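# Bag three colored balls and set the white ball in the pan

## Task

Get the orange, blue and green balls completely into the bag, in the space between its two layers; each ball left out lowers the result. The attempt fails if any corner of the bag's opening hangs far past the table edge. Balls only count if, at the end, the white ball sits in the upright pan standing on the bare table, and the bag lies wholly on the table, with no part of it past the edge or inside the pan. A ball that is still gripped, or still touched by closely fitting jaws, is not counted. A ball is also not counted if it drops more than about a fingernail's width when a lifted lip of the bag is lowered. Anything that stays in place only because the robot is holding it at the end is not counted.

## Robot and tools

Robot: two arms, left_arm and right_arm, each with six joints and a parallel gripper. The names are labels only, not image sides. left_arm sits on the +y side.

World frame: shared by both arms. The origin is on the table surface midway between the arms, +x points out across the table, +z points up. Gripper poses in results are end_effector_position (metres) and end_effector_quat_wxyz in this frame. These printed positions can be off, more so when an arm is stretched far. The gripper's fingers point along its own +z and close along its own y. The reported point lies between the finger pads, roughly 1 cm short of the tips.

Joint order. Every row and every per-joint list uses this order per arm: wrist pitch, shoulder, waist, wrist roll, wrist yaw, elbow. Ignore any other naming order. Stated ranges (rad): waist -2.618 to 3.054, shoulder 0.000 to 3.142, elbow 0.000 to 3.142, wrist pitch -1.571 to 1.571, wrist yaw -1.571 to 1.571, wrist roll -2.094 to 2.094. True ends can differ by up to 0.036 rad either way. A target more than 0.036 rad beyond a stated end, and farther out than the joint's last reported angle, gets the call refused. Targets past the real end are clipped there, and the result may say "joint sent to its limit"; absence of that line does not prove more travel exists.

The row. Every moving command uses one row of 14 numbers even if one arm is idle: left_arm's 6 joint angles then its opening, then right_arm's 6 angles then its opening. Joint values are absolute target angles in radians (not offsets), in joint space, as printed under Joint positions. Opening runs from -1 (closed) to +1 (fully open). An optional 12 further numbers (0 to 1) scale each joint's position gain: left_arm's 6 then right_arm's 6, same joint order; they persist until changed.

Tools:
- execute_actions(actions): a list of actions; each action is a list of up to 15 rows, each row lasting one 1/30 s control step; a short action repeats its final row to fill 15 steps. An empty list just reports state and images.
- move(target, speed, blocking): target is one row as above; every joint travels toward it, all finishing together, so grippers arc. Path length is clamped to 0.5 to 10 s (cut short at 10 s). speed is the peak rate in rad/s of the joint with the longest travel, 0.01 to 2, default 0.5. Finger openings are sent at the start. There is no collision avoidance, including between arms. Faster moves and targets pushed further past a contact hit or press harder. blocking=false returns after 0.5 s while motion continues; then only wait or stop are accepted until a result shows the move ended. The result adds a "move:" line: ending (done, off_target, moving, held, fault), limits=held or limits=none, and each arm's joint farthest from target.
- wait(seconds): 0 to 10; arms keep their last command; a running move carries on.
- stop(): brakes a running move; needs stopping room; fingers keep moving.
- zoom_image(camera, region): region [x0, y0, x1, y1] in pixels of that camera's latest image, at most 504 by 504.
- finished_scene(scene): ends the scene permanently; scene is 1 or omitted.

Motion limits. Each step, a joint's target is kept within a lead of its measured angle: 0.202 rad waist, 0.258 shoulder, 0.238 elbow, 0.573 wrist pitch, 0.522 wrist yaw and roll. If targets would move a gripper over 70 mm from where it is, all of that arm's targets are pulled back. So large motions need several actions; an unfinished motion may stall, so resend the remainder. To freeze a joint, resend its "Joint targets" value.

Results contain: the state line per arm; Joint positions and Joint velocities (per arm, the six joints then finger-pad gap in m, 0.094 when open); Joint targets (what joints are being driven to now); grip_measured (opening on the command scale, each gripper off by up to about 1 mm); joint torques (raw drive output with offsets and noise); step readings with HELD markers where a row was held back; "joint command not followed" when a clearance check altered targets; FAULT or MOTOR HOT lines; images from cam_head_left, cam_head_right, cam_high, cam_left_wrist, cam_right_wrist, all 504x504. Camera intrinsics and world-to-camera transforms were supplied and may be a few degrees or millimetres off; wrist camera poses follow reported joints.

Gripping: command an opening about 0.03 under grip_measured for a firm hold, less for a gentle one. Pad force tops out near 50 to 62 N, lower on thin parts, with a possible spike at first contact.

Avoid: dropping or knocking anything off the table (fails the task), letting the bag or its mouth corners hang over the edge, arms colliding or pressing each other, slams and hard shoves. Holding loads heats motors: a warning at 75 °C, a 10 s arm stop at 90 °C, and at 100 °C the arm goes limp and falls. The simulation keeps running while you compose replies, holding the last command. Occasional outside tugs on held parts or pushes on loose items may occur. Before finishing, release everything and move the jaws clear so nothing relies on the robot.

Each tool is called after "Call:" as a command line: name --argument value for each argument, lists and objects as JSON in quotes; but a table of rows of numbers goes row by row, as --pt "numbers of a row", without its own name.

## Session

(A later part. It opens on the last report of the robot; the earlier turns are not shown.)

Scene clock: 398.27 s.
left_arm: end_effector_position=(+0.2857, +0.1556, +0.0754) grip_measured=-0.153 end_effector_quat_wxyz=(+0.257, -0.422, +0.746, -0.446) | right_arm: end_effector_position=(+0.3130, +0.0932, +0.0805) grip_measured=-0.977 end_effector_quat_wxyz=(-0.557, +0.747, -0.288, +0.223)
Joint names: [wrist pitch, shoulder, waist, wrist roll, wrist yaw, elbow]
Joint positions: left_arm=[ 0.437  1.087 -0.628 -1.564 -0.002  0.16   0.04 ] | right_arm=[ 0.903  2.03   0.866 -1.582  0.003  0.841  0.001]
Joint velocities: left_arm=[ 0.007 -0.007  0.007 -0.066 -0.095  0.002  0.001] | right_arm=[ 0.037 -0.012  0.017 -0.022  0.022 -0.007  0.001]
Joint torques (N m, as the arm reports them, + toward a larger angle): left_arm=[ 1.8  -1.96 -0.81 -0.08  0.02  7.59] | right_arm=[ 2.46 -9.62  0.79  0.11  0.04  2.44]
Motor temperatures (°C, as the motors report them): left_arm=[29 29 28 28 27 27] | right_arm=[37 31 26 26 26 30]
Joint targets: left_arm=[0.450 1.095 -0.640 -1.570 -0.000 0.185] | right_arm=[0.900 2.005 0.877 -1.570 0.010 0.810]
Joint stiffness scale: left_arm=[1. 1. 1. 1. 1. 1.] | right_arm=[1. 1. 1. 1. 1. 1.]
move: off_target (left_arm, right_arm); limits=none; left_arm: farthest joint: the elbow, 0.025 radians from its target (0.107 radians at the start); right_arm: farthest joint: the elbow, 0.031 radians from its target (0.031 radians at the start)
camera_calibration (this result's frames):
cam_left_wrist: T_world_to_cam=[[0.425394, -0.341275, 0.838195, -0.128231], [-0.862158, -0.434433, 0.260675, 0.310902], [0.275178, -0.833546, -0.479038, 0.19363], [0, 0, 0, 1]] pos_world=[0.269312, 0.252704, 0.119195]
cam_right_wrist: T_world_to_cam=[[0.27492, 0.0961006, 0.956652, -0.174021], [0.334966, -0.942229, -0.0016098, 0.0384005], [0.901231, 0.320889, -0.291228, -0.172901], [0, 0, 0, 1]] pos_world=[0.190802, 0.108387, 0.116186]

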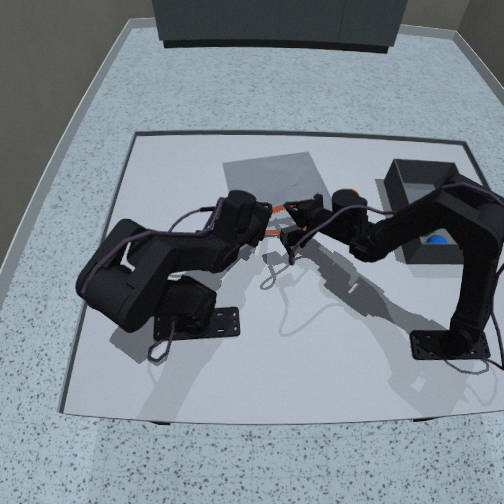

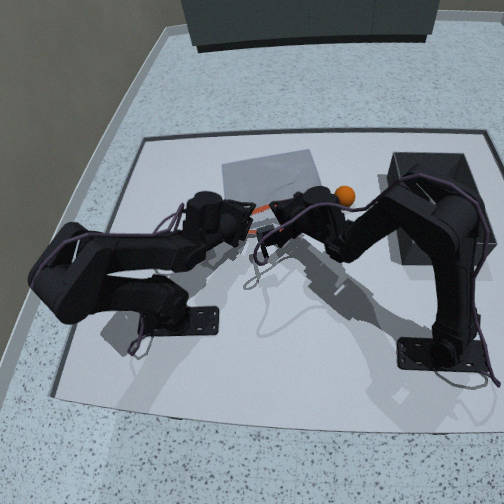

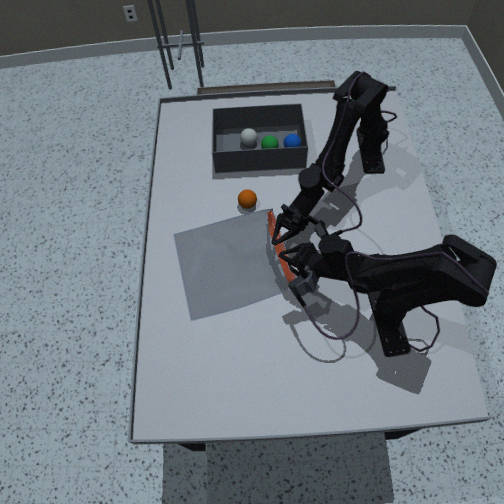

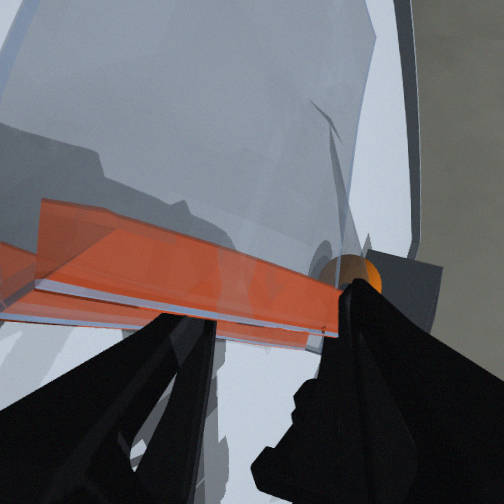

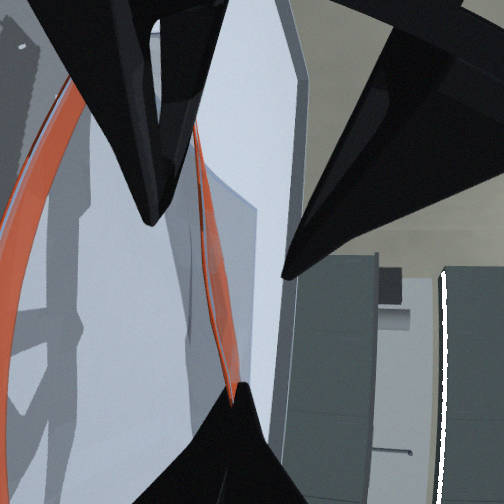

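Call:
move --target '[0.606,1.315,-0.64,-1.57,0,0.24,-0.35, 0.90,2.005,0.877,-1.57,0.01,0.81,-1]' --speed 0.15

Call:
execute_actions --actions '[[[0.606,1.315,-0.64,-1.57,0,0.24,-0.65,0.90,2.005,0.877,-1.57,0.01,0.81,-1]],[[0.606,1.315,-0.64,-1.57,0,0.24,-0.88,0.90,2.005,0.877,-1.57,0.01,0.81,-1]],[[0.606,1.315,-0.64,-1.57,0,0.24,-1,0.90,2.005,0.877,-1.57,0.01,0.81,-1]]]'

Scene clock: 405.23 s.
left_arm: end_effector_position=(+0.3064, +0.1433, +0.0648) grip_measured=-0.347 end_effector_quat_wxyz=(+0.255, -0.424, +0.748, -0.442) | right_arm: end_effector_position=(+0.3132, +0.0930, +0.0805) grip_measured=-0.977 end_effector_quat_wxyz=(-0.556, +0.746, -0.289, +0.223)
Joint names: [wrist pitch, shoulder, waist, wrist roll, wrist yaw, elbow]
Joint positions: left_arm=[ 0.592  1.307 -0.628 -1.564 -0.002  0.216  0.031] | right_arm=[ 0.903  2.03   0.866 -1.581  0.005  0.841  0.001]
Joint velocities: left_arm=[-0.007 -0.007  0.007  0.037  0.037  0.017 -0.002] | right_arm=[-0.051 -0.017  0.007 -0.022  0.037  0.007 -0.   ]
Joint torques (N m, as the arm reports them, + toward a larger angle): left_arm=[ 1.77 -3.4  -0.85 -0.08  0.02  7.01] | right_arm=[ 2.46 -9.61  0.78  0.1   0.03  2.43]
Motor temperatures (°C, as the motors report them): left_arm=[30 29 28 28 27 27] | right_arm=[37 31 26 26 26 30]
Joint targets: left_arm=[0.606 1.315 -0.640 -1.570 0.000 0.240] | right_arm=[0.900 2.005 0.877 -1.570 0.010 0.810]
Joint stiffness scale: left_arm=[1. 1. 1. 1. 1. 1.] | right_arm=[1. 1. 1. 1. 1. 1.]
move: off_target (left_arm, right_arm); limits=none; left_arm: farthest joint: the elbow, 0.024 radians from its target (0.080 radians at the start); right_arm: farthest joint: the elbow, 0.031 radians from its target (0.031 radians at the start)
camera_calibration (this result's frames):
cam_left_wrist: T_world_to_cam=[[0.431978, -0.345174, 0.833217, -0.133505], [-0.860086, -0.435661, 0.265428, 0.325434], [0.271381, -0.831297, -0.485075, 0.17385], [0, 0, 0, 1]] pos_world=[0.290392, 0.240217, 0.10919]
cam_right_wrist: T_world_to_cam=[[0.274985, 0.0956774, 0.956676, -0.17405], [0.33314, -0.942876, -0.00145967, 0.0387189], [0.901888, 0.319108, -0.291151, -0.173097], [0, 0, 0, 1]] pos_world=[0.191076, 0.108396, 0.116169]

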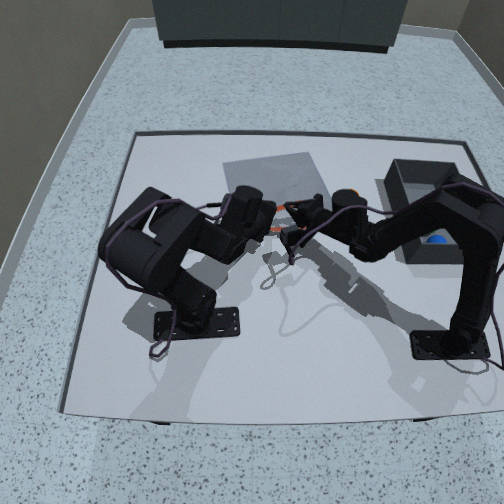

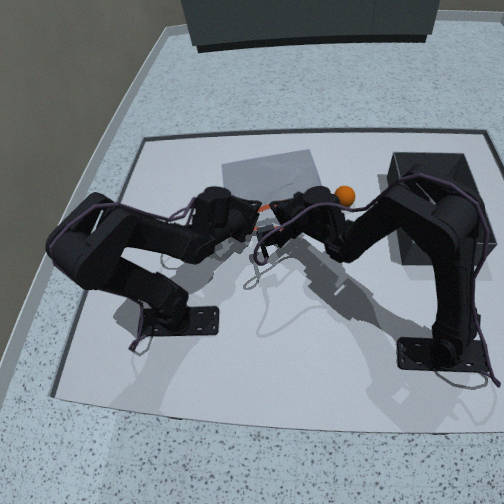

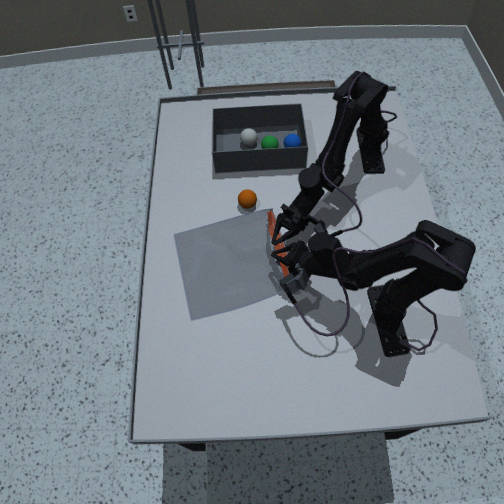

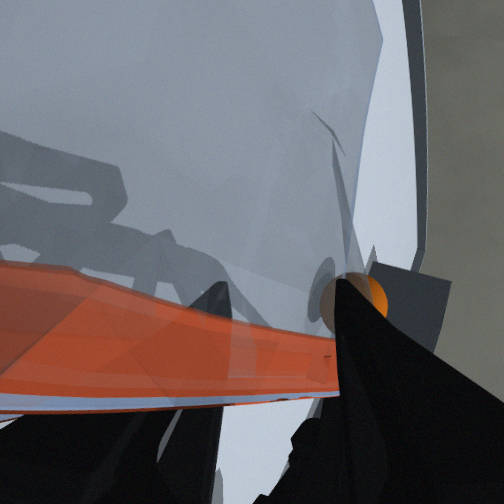

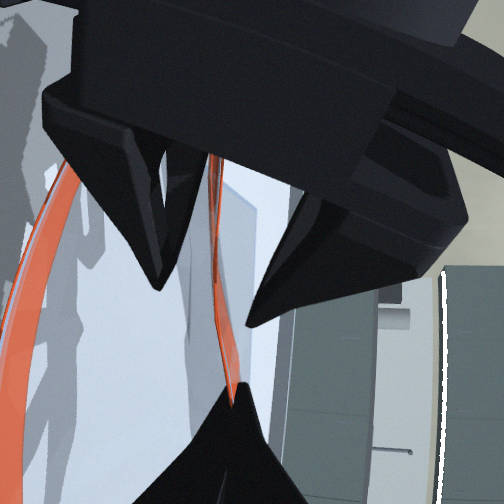

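Scene clock: 406.73 s.
left_arm: end_effector_position=(+0.3071, +0.1423, +0.0668) grip_measured=-0.985 end_effector_quat_wxyz=(+0.255, -0.422, +0.746, -0.447) | right_arm: end_effector_position=(+0.3103, +0.0906, +0.0749) grip_measured=-0.977 end_effector_quat_wxyz=(-0.551, +0.751, -0.290, +0.221)
Joint names: [wrist pitch, shoulder, waist, wrist roll, wrist yaw, elbow]
Joint positions: left_arm=[ 0.601  1.307 -0.628 -1.565  0.001  0.216  0.001] | right_arm=[ 0.9    2.03   0.867 -1.581  0.005  0.829  0.001]
Joint velocities: left_arm=[ 0.022 -0.002 -0.012 -0.081 -0.051  0.022  0.   ] | right_arm=[ 0.022 -0.012 -0.002  0.051 -0.037 -0.002 -0.001]
Joint torques (N m, as the arm reports them, + toward a larger angle): left_arm=[ 1.7  -3.42 -0.79 -0.08  0.01  7.08] | right_arm=[ 2.49 -9.63  0.72  0.1   0.03  3.13]
Motor temperatures (°C, as the motors report them): left_arm=[30 29 28 28 27 27] | right_arm=[37 31 26 26 26 30]
Joint targets: left_arm=[0.606 1.315 -0.640 -1.570 0.000 0.240] | right_arm=[0.900 2.005 0.877 -1.570 0.010 0.810]
Joint stiffness scale: left_arm=[1. 1. 1. 1. 1. 1.] | right_arm=[1. 1. 1. 1. 1. 1.]
Step readings (joint positions; steps 1 to 15: 1st action; 16 to 30: 2nd action; 31 to 45: 3rd action):
0: left_arm=[0.592 1.307 -0.628 -1.564 -0.002 0.216] | right_arm=[0.903 2.030 0.866 -1.581 0.005 0.841]
1: left_arm=[0.592 1.307 -0.628 -1.564 -0.002 0.216] | right_arm=[0.903 2.030 0.866 -1.581 0.005 0.841]
2: left_arm=[0.592 1.307 -0.628 -1.564 -0.002 0.216] | right_arm=[0.903 2.030 0.866 -1.581 0.005 0.841]
4: left_arm=[0.592 1.307 -0.628 -1.564 -0.002 0.216] | right_arm=[0.903 2.030 0.866 -1.581 0.005 0.841]
8: left_arm=[0.593 1.307 -0.628 -1.564 -0.002 0.216] | right_arm=[0.903 2.030 0.866 -1.581 0.005 0.841]
15: left_arm=[0.593 1.307 -0.628 -1.564 -0.002 0.216] | right_arm=[0.903 2.030 0.866 -1.581 0.005 0.841]
16: left_arm=[0.593 1.307 -0.628 -1.565 -0.002 0.216] | right_arm=[0.903 2.030 0.866 -1.581 0.005 0.841]
17: left_arm=[0.593 1.307 -0.628 -1.565 -0.002 0.216] | right_arm=[0.903 2.030 0.866 -1.581 0.005 0.841]
19: left_arm=[0.593 1.307 -0.628 -1.565 -0.002 0.216] | right_arm=[0.903 2.030 0.866 -1.581 0.005 0.841]
23: left_arm=[0.594 1.307 -0.628 -1.565 -0.002 0.216] | right_arm=[0.903 2.030 0.866 -1.581 0.005 0.841]
30: left_arm=[0.594 1.307 -0.628 -1.565 -0.002 0.216] | right_arm=[0.903 2.030 0.866 -1.581 0.005 0.841]
31: left_arm=[0.594 1.307 -0.628 -1.565 -0.002 0.216] | right_arm=[0.903 2.030 0.866 -1.581 0.005 0.841]
32: left_arm=[0.597 1.307 -0.628 -1.565 -0.001 0.216] | right_arm=[0.901 2.030 0.867 -1.581 0.005 0.841]
34: left_arm=[0.601 1.307 -0.628 -1.565 -0.001 0.216] | right_arm=[0.901 2.030 0.867 -1.581 0.005 0.835]
38: left_arm=[0.601 1.307 -0.628 -1.565 0.001 0.216] | right_arm=[0.900 2.030 0.867 -1.581 0.005 0.829]
45: Joint positions above
camera_calibration (this result's frames):
cam_left_wrist: T_world_to_cam=[[0.425705, -0.340427, 0.838382, -0.134902], [-0.862765, -0.432025, 0.262661, 0.32551], [0.272784, -0.835143, -0.477624, 0.173415], [0, 0, 0, 1]] pos_world=[0.290963, 0.239531, 0.110427]
cam_right_wrist: T_world_to_cam=[[0.28526, 0.106702, 0.952492, -0.171571], [0.334137, -0.942508, 0.00551337, 0.0366366], [0.89832, 0.31669, -0.304513, -0.168977], [0, 0, 0, 1]] pos_world=[0.188496, 0.106351, 0.111762]

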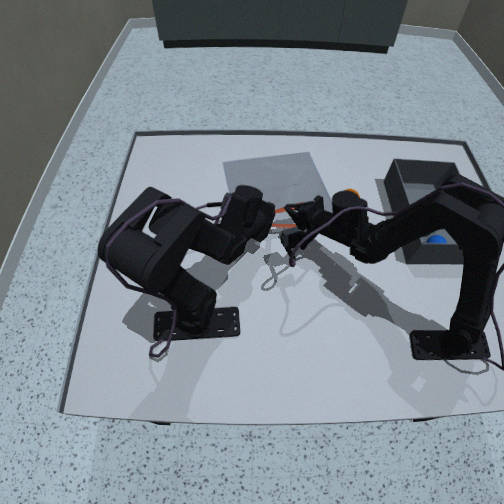

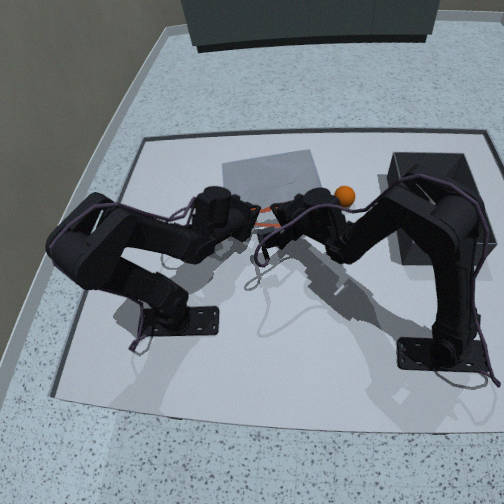

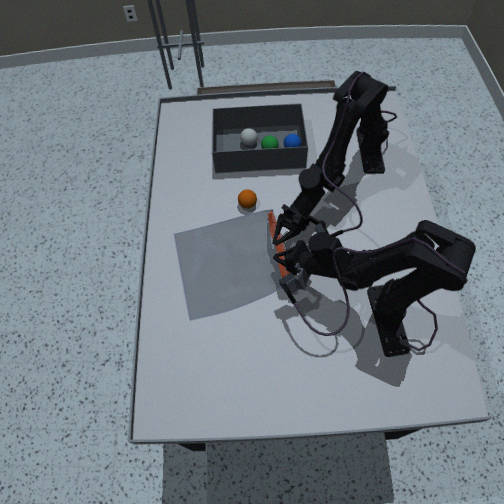

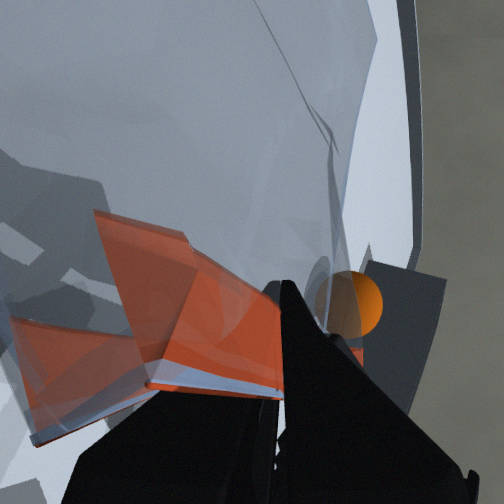

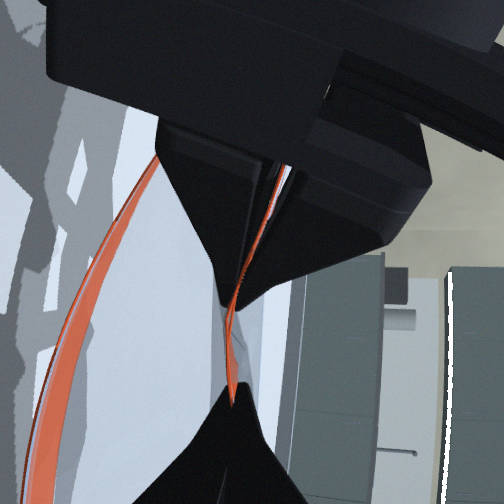

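Call:
execute_actions --actions '[[[0.606,1.315,-0.64,-1.57,0,0.24,-1,0.90,2.005,0.877,-1.57,0.01,0.81,-0.6]]]'

Call:
move --target '[0.606,1.315,-0.64,-1.57,0,0.24,-1, 1.0,1.765,0.877,-1.57,0.0,0.48,-0.6]' --speed 0.25

Call:
move --target '[0.80,1.315,-0.64,-1.87,0,0.24,-1, 0.7,1.5,0.8,0,0.0,0.48,1]' --speed 0.6

Scene clock: 413.67 s.
left_arm: end_effector_position=(+0.3071, +0.1423, +0.0668) grip_measured=-0.986 end_effector_quat_wxyz=(+0.255, -0.422, +0.746, -0.447) | right_arm: end_effector_position=(+0.3103, +0.0906, +0.0749) grip_measured=-0.603 end_effector_quat_wxyz=(-0.551, +0.751, -0.290, +0.221)
Joint names: [wrist pitch, shoulder, waist, wrist roll, wrist yaw, elbow]
Joint positions: left_arm=[ 0.601  1.307 -0.628 -1.565  0.001  0.216  0.001] | right_arm=[ 0.9    2.03   0.867 -1.581  0.005  0.829  0.019]
Joint velocities: left_arm=[-0.007 -0.007  0.007 -0.007  0.051 -0.017 -0.001] | right_arm=[-0.037  0.012  0.012  0.051 -0.095 -0.017  0.   ]
Joint torques (N m, as the arm reports them, + toward a larger angle): left_arm=[ 1.7  -3.37 -0.83 -0.07  0.    7.01] | right_arm=[ 2.5  -9.53  0.72  0.1   0.03  3.18]
Motor temperatures (°C, as the motors report them): left_arm=[31 29 28 28 27 27] | right_arm=[37 31 26 26 26 30]
Joint targets: left_arm=[0.606 1.315 -0.640 -1.570 -0.000 0.240] | right_arm=[0.900 2.005 0.877 -1.570 0.010 0.810]
Joint stiffness scale: left_arm=[1. 1. 1. 1. 1. 1.] | right_arm=[1. 1. 1. 1. 1. 1.]
Step readings (joint positions):
0: left_arm=[0.601 1.307 -0.628 -1.565 0.001 0.216] | right_arm=[0.900 2.030 0.867 -1.581 0.005 0.829]
1: left_arm=[0.601 1.307 -0.628 -1.565 0.001 0.216] | right_arm=[0.900 2.030 0.867 -1.581 0.005 0.829]
2: left_arm=[0.601 1.307 -0.628 -1.565 0.001 0.216] | right_arm=[0.900 2.030 0.867 -1.581 0.005 0.829]
4: left_arm=[0.601 1.307 -0.628 -1.565 0.001 0.216] | right_arm=[0.900 2.030 0.867 -1.581 0.005 0.829]
8: left_arm=[0.601 1.307 -0.628 -1.565 0.001 0.216] | right_arm=[0.900 2.030 0.867 -1.581 0.005 0.829]
15: Joint positions above
camera_calibration (this result's frames):
cam_left_wrist: T_world_to_cam=[[0.425705, -0.340427, 0.838382, -0.134902], [-0.862765, -0.432025, 0.262661, 0.32551], [0.272784, -0.835143, -0.477624, 0.173415], [0, 0, 0, 1]] pos_world=[0.290963, 0.239531, 0.110427]
cam_right_wrist: T_world_to_cam=[[0.28526, 0.106702, 0.952492, -0.171571], [0.334137, -0.942508, 0.00551337, 0.0366366], [0.89832, 0.31669, -0.304513, -0.168977], [0, 0, 0, 1]] pos_world=[0.188496, 0.106351, 0.111762]

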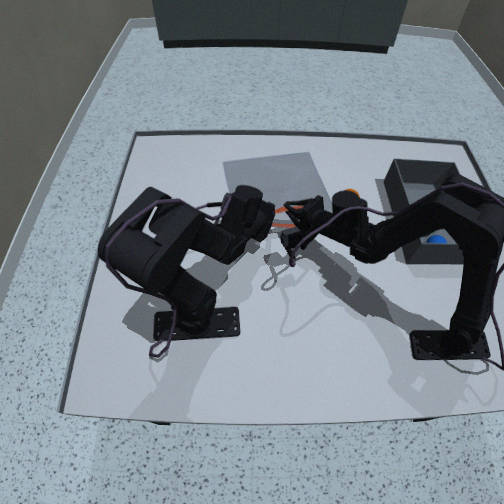

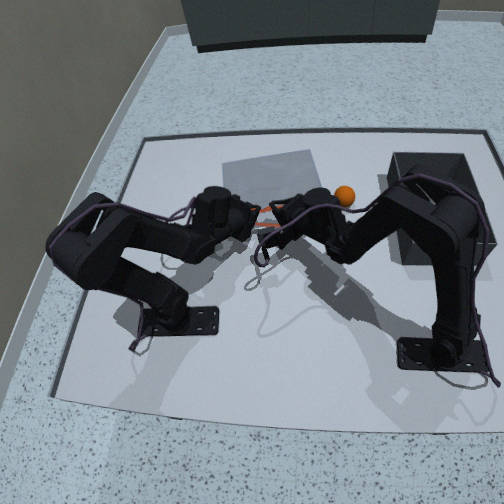

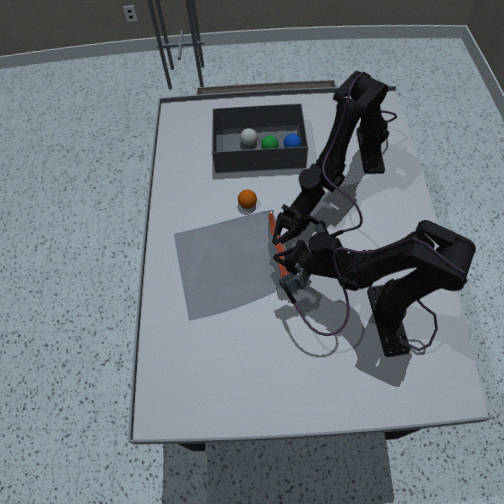

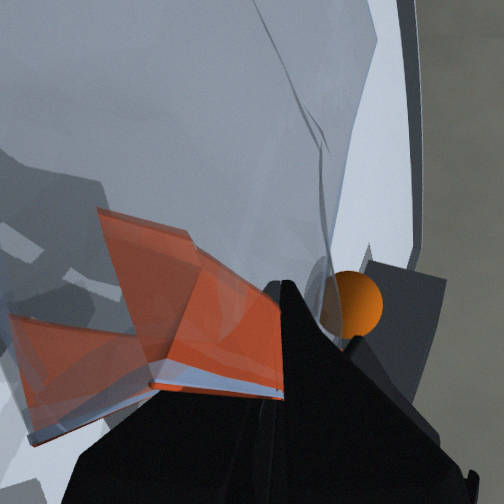

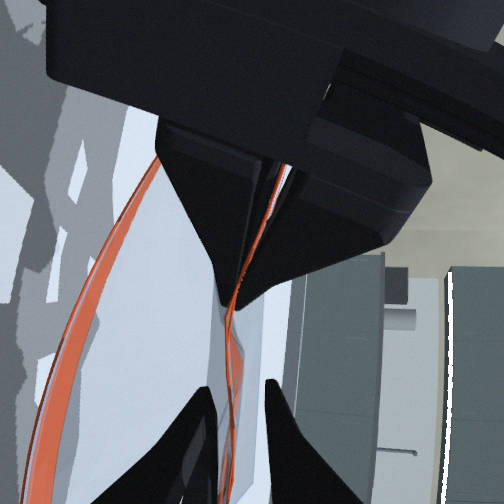

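Scene clock: 415.57 s.
left_arm: end_effector_position=(+0.3071, +0.1423, +0.0668) grip_measured=-0.986 end_effector_quat_wxyz=(+0.255, -0.422, +0.746, -0.447) | right_arm: end_effector_position=(+0.2567, +0.0326, +0.0837) grip_measured=-0.603 end_effector_quat_wxyz=(-0.549, +0.752, -0.291, +0.220)
Joint names: [wrist pitch, shoulder, waist, wrist roll, wrist yaw, elbow]
Joint positions: left_arm=[ 0.601  1.307 -0.628 -1.565  0.001  0.216  0.001] | right_arm=[ 0.983  1.787  0.867 -1.581  0.005  0.499  0.019]
Joint velocities: left_arm=[-0.007  0.002  0.017 -0.007  0.007 -0.027 -0.001] | right_arm=[-0.066  0.002 -0.002 -0.022 -0.007 -0.002 -0.   ]
Joint torques (N m, as the arm reports them, + toward a larger angle): left_arm=[ 1.69 -3.37 -0.81 -0.08  0.    7.  ] | right_arm=[ 2.69 -7.24  0.71  0.1  -0.06  2.82]
Motor temperatures (°C, as the motors report them): left_arm=[31 29 28 28 27 27] | right_arm=[37 31 26 26 26 30]
Joint targets: left_arm=[0.606 1.315 -0.640 -1.570 0.000 0.240] | right_arm=[1.000 1.765 0.877 -1.570 0.000 0.480]
Joint stiffness scale: left_arm=[1. 1. 1. 1. 1. 1.] | right_arm=[1. 1. 1. 1. 1. 1.]
move: off_target (left_arm, right_arm); limits=none; left_arm: farthest joint: the elbow, 0.024 radians from its target (0.024 radians at the start); right_arm: farthest joint: the shoulder, 0.022 radians from its target (0.265 radians at the start)
camera_calibration (this result's frames):
cam_left_wrist: T_world_to_cam=[[0.425705, -0.340427, 0.838382, -0.134902], [-0.862765, -0.432025, 0.262661, 0.32551], [0.272784, -0.835143, -0.477624, 0.173415], [0, 0, 0, 1]] pos_world=[0.290963, 0.239531, 0.110427]
cam_right_wrist: T_world_to_cam=[[0.28723, 0.108838, 0.951658, -0.158972], [0.33415, -0.942494, 0.00693722, -0.000372294], [0.897688, 0.316004, -0.307081, -0.099451], [0, 0, 0, 1]] pos_world=[0.135062, 0.0483783, 0.12075]

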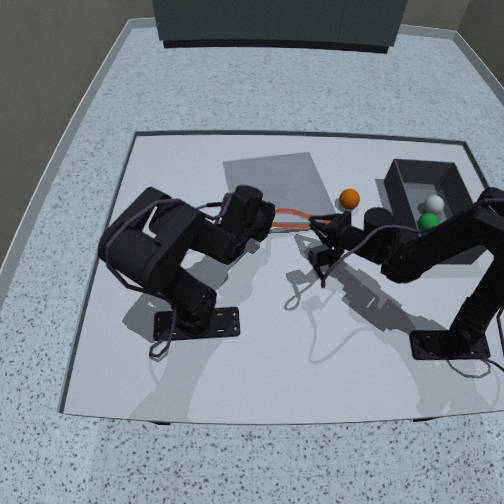

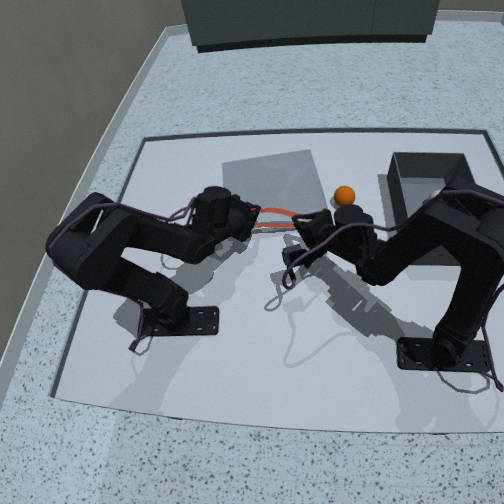

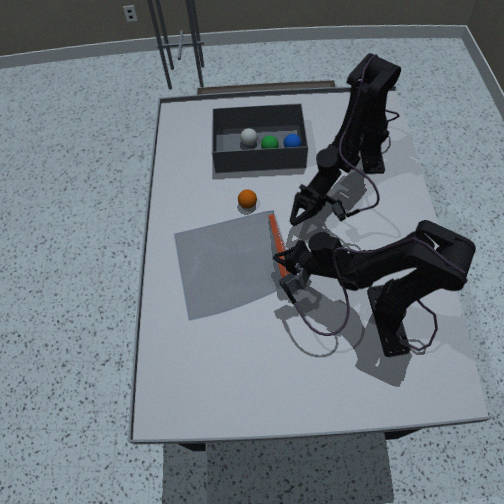

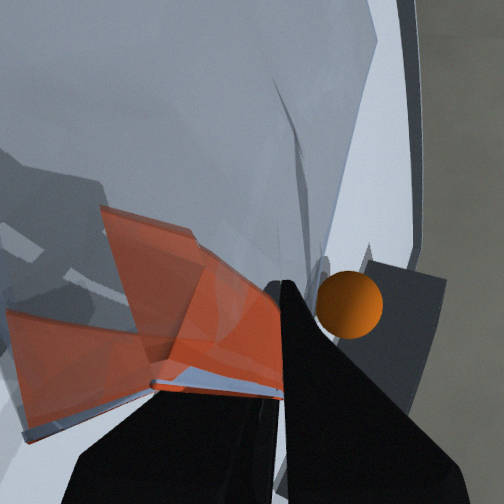

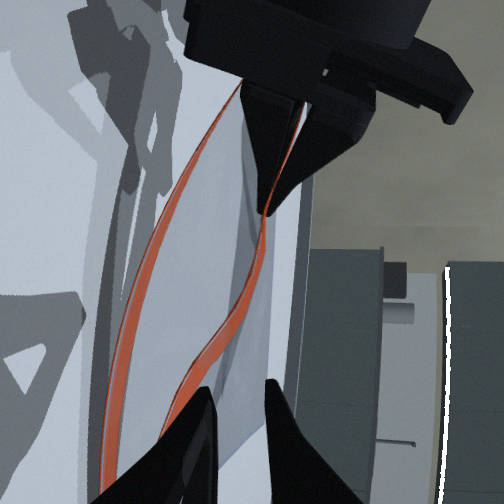

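Scene clock: 419.03 s.
left_arm: end_effector_position=(+0.3223, +0.1333, +0.1087) grip_measured=-0.986 end_effector_quat_wxyz=(+0.214, -0.497, +0.635, -0.551) | right_arm: end_effector_position=(+0.2612, +0.0034, +0.1268) grip_measured=+1.000 end_effector_quat_wxyz=(+0.544, -0.305, +0.751, +0.217)
Joint names: [wrist pitch, shoulder, waist, wrist roll, wrist yaw, elbow]
Joint positions: left_arm=[ 0.784  1.307 -0.628 -1.864  0.001  0.216  0.001] | right_arm=[ 0.704  1.521  0.813 -0.005  0.005  0.499  0.094]
Joint velocities: left_arm=[-0.007 -0.012  0.002 -0.037  0.051  0.007 -0.001] | right_arm=[ 0.007  0.022  0.022  0.081 -0.037 -0.017  0.   ]
Joint torques (N m, as the arm reports them, + toward a larger angle): left_arm=[ 1.89 -3.47 -0.84 -0.09  0.    7.1 ] | right_arm=[ 2.45 -6.1  -0.83  0.01 -0.06  3.75]
Motor temperatures (°C, as the motors report them): left_arm=[31 29 28 28 27 27] | right_arm=[37 31 26 26 26 30]
Joint targets: left_arm=[0.800 1.315 -0.640 -1.870 0.000 0.240] | right_arm=[0.700 1.500 0.800 0.000 -0.000 0.480]
Joint stiffness scale: left_arm=[1. 1. 1. 1. 1. 1.] | right_arm=[1. 1. 1. 1. 1. 1.]
move: off_target (left_arm, right_arm); limits=none; left_arm: farthest joint: the elbow, 0.024 radians from its target (0.024 radians at the start); right_arm: farthest joint: the shoulder, 0.021 radians from its target (0.287 radians at the start)
camera_calibration (this result's frames):
cam_left_wrist: T_world_to_cam=[[0.432235, -0.0000727341, 0.901761, -0.233907], [-0.817725, -0.421572, 0.391921, 0.293776], [0.380129, -0.906795, -0.182278, 0.124604], [0, 0, 0, 1]] pos_world=[0.293966, 0.236821, 0.118504]
cam_right_wrist: T_world_to_cam=[[0.639287, -0.758361, -0.127283, -0.150269], [-0.597341, -0.385516, -0.703251, 0.301758], [0.484248, 0.52561, -0.699455, 0.0760273], [0, 0, 0, 1]] pos_world=[0.239502, -0.0375865, 0.246263]

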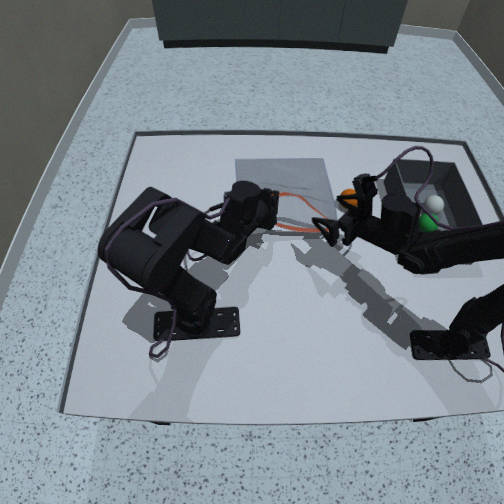

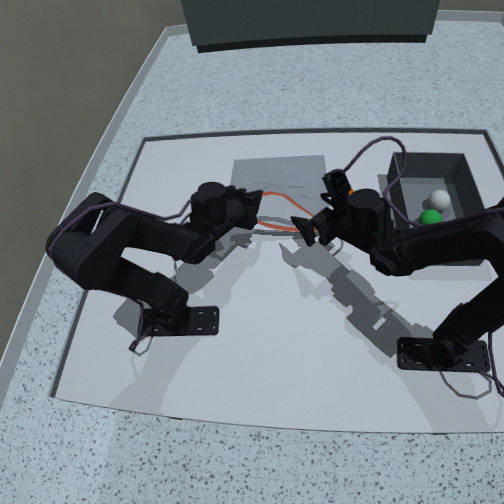

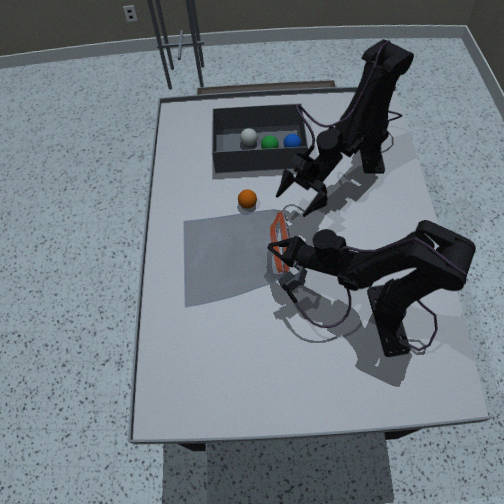

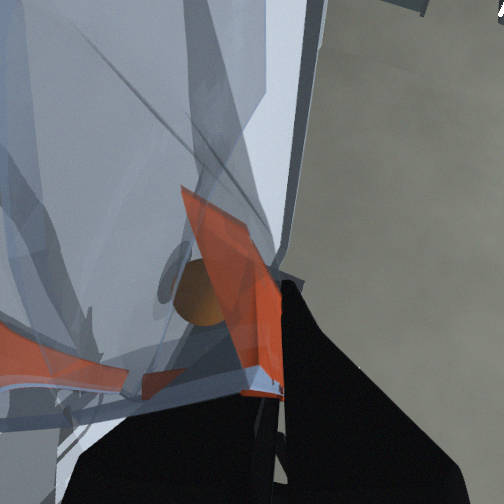

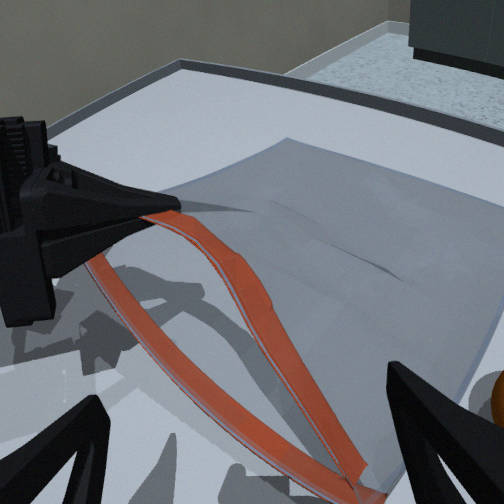

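Call:
move --target '[0.78,1.315,-0.74,-1.87,-0.5,0.24,-1, -0.54,1.80,0.478,0,0.0,1.37,1]' --speed 0.5

Scene clock: 427.83 s.
left_arm: end_effector_position=(+0.3365, +0.1830, +0.1150) grip_measured=-0.986 end_effector_quat_wxyz=(-0.366, +0.568, -0.557, +0.482) | right_arm: end_effector_position=(+0.3726, -0.0930, +0.1090) grip_measured=+1.000 end_effector_quat_wxyz=(+0.274, -0.214, +0.936, +0.059)
Joint names: [wrist pitch, shoulder, waist, wrist roll, wrist yaw, elbow]
Joint positions: left_arm=[ 0.784  1.307 -0.728 -1.864 -0.489  0.216  0.001] | right_arm=[-0.535  1.799  0.487 -0.004  0.005  1.33   0.094]
Joint velocities: left_arm=[-0.007 -0.007  0.012  0.022 -0.007  0.007  0.   ] | right_arm=[-0.066 -0.007  0.012 -0.139 -0.066  0.012  0.   ]
Joint torques (N m, as the arm reports them, + toward a larger angle): left_arm=[ 1.61 -3.42 -0.81 -0.09 -0.14  7.01] | right_arm=[ 1.75 -7.29 -0.58  0.02 -0.06  8.18]
Motor temperatures (°C, as the motors report them): left_arm=[32 29 28 28 27 28] | right_arm=[37 30 26 26 26 30]
Joint targets: left_arm=[0.780 1.315 -0.740 -1.870 -0.500 0.240] | right_arm=[-0.540 1.800 0.478 -0.000 0.000 1.370]
Joint stiffness scale: left_arm=[1. 1. 1. 1. 1. 1.] | right_arm=[1. 1. 1. 1. 1. 1.]
move: off_target (left_arm, right_arm); limits=none; left_arm: farthest joint: the elbow, 0.024 radians from its target (0.024 radians at the start); right_arm: farthest joint: the elbow, 0.040 radians from its target (0.871 radians at the start)
camera_calibration (this result's frames):
cam_left_wrist: T_world_to_cam=[[0.350552, 0.0310485, 0.936028, -0.227899], [-0.629906, -0.731796, 0.26018, 0.332656], [0.69306, -0.680817, -0.236975, 0.0250885], [0, 0, 0, 1]] pos_world=[0.272045, 0.267593, 0.132714]
cam_right_wrist: T_world_to_cam=[[0.304326, -0.951028, -0.0541437, -0.198004], [-0.949006, -0.297787, -0.103489, 0.392454], [0.0822972, 0.082877, -0.993156, 0.200951], [0, 0, 0, 1]] pos_world=[0.416161, -0.0880941, 0.229469]

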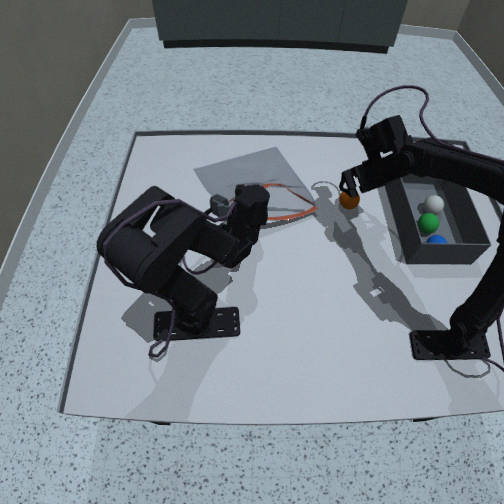

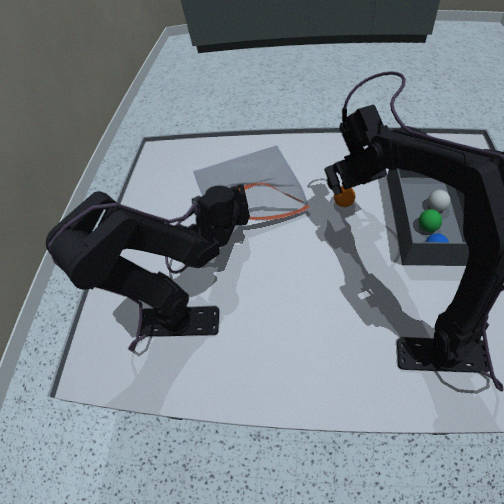

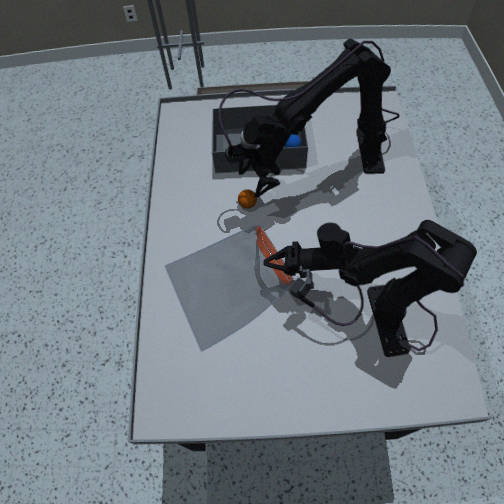

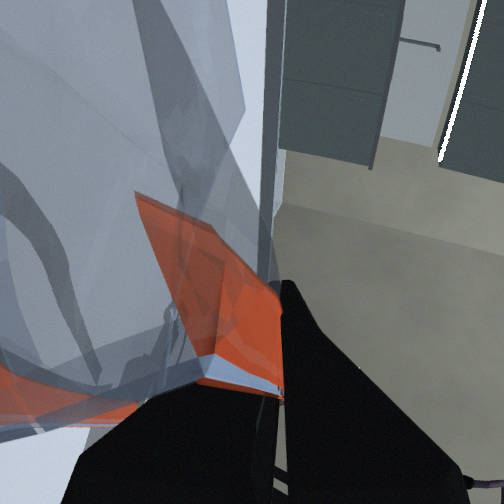

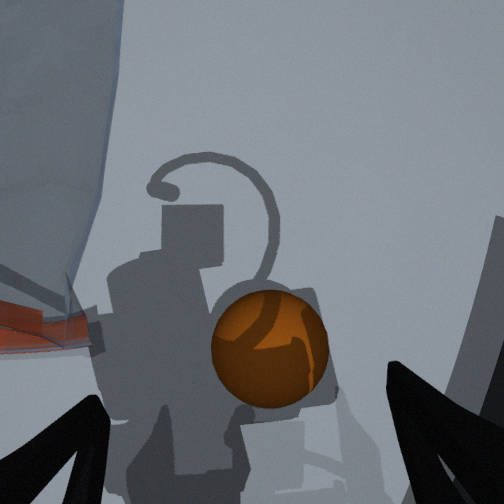

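Call:
move --target '[0.78,1.315,-0.74,-1.87,-0.5,0.24,-1, -0.232,1.958,0.452,0,0.0,1.185,1]' --speed 0.2

Scene clock: 436.83 s.
left_arm: end_effector_position=(+0.3365, +0.1830, +0.1150) grip_measured=-0.986 end_effector_quat_wxyz=(-0.366, +0.568, -0.557, +0.482) | right_arm: end_effector_position=(+0.3881, -0.0976, +0.0259) grip_measured=+1.000 end_effector_quat_wxyz=(+0.270, -0.203, +0.940, +0.055)
Joint names: [wrist pitch, shoulder, waist, wrist roll, wrist yaw, elbow]
Joint positions: left_arm=[ 0.784  1.307 -0.728 -1.865 -0.489  0.216  0.001] | right_arm=[-0.249  1.962  0.464 -0.004  0.005  1.199  0.094]
Joint velocities: left_arm=[-0.037  0.007 -0.017 -0.022  0.007 -0.002 -0.001] | right_arm=[ 0.022 -0.002  0.007 -0.022  0.037 -0.007  0.   ]
Joint torques (N m, as the arm reports them, + toward a larger angle): left_arm=[ 1.61 -3.36 -0.8  -0.08 -0.14  6.99] | right_arm=[ 1.97 -8.46 -0.8   0.02 -0.06  4.26]
Motor temperatures (°C, as the motors report them): left_arm=[32 29 28 28 27 28] | right_arm=[36 30 26 26 26 31]
Joint targets: left_arm=[0.780 1.315 -0.740 -1.870 -0.500 0.240] | right_arm=[-0.232 1.958 0.452 -0.000 0.000 1.185]
Joint stiffness scale: left_arm=[1. 1. 1. 1. 1. 1.] | right_arm=[1. 1. 1. 1. 1. 1.]
move: off_target (left_arm); limits=none; left_arm: farthest joint: the elbow, 0.024 radians from its target (0.024 radians at the start); right_arm: farthest joint: the wrist pitch, 0.017 radians from its target (0.303 radians at the start)
camera_calibration (this result's frames):
cam_left_wrist: T_world_to_cam=[[0.350592, 0.0314256, 0.936001, -0.227978], [-0.629819, -0.731765, 0.260476, 0.332587], [0.693118, -0.680832, -0.236759, 0.0250469], [0, 0, 0, 1]] pos_world=[0.272037, 0.267593, 0.132686]
cam_right_wrist: T_world_to_cam=[[0.282052, -0.957937, -0.0529531, -0.203599], [-0.956367, -0.276347, -0.0948454, 0.401923], [0.0762224, 0.0773939, -0.994083, 0.119385], [0, 0, 0, 1]] pos_world=[0.432711, -0.0932041, 0.146018]

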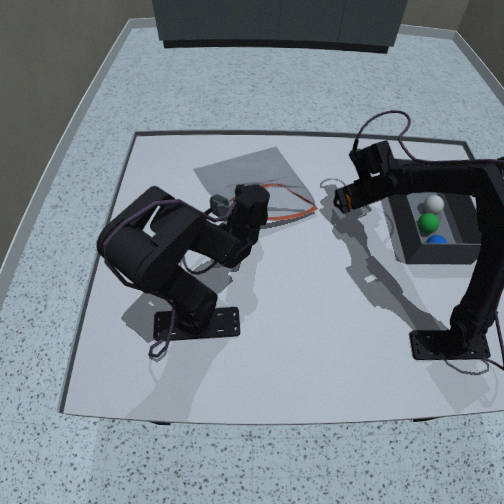

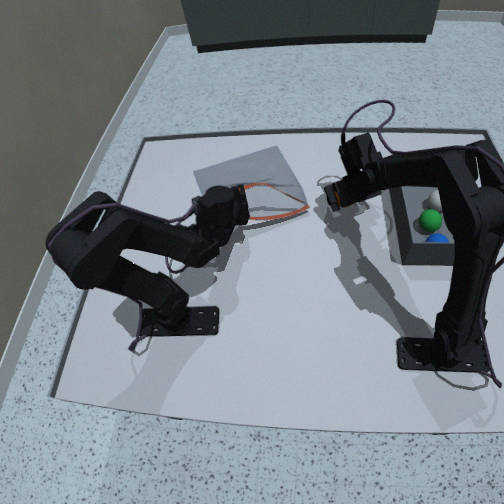

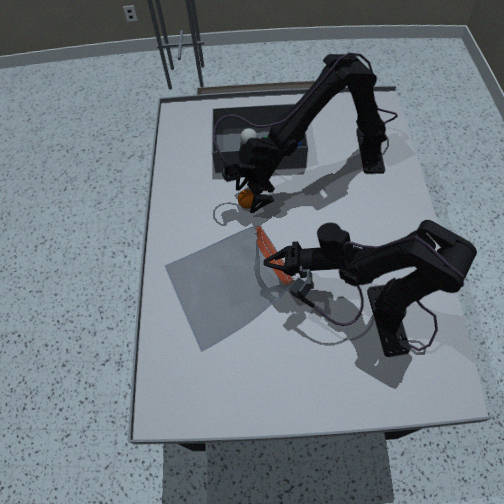

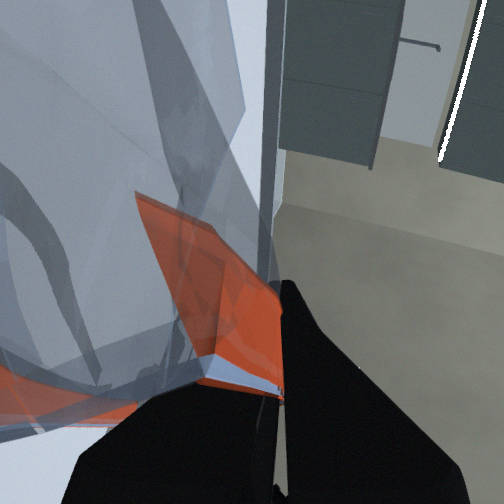

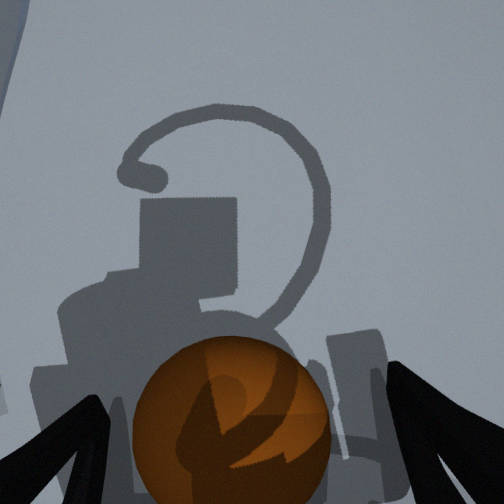

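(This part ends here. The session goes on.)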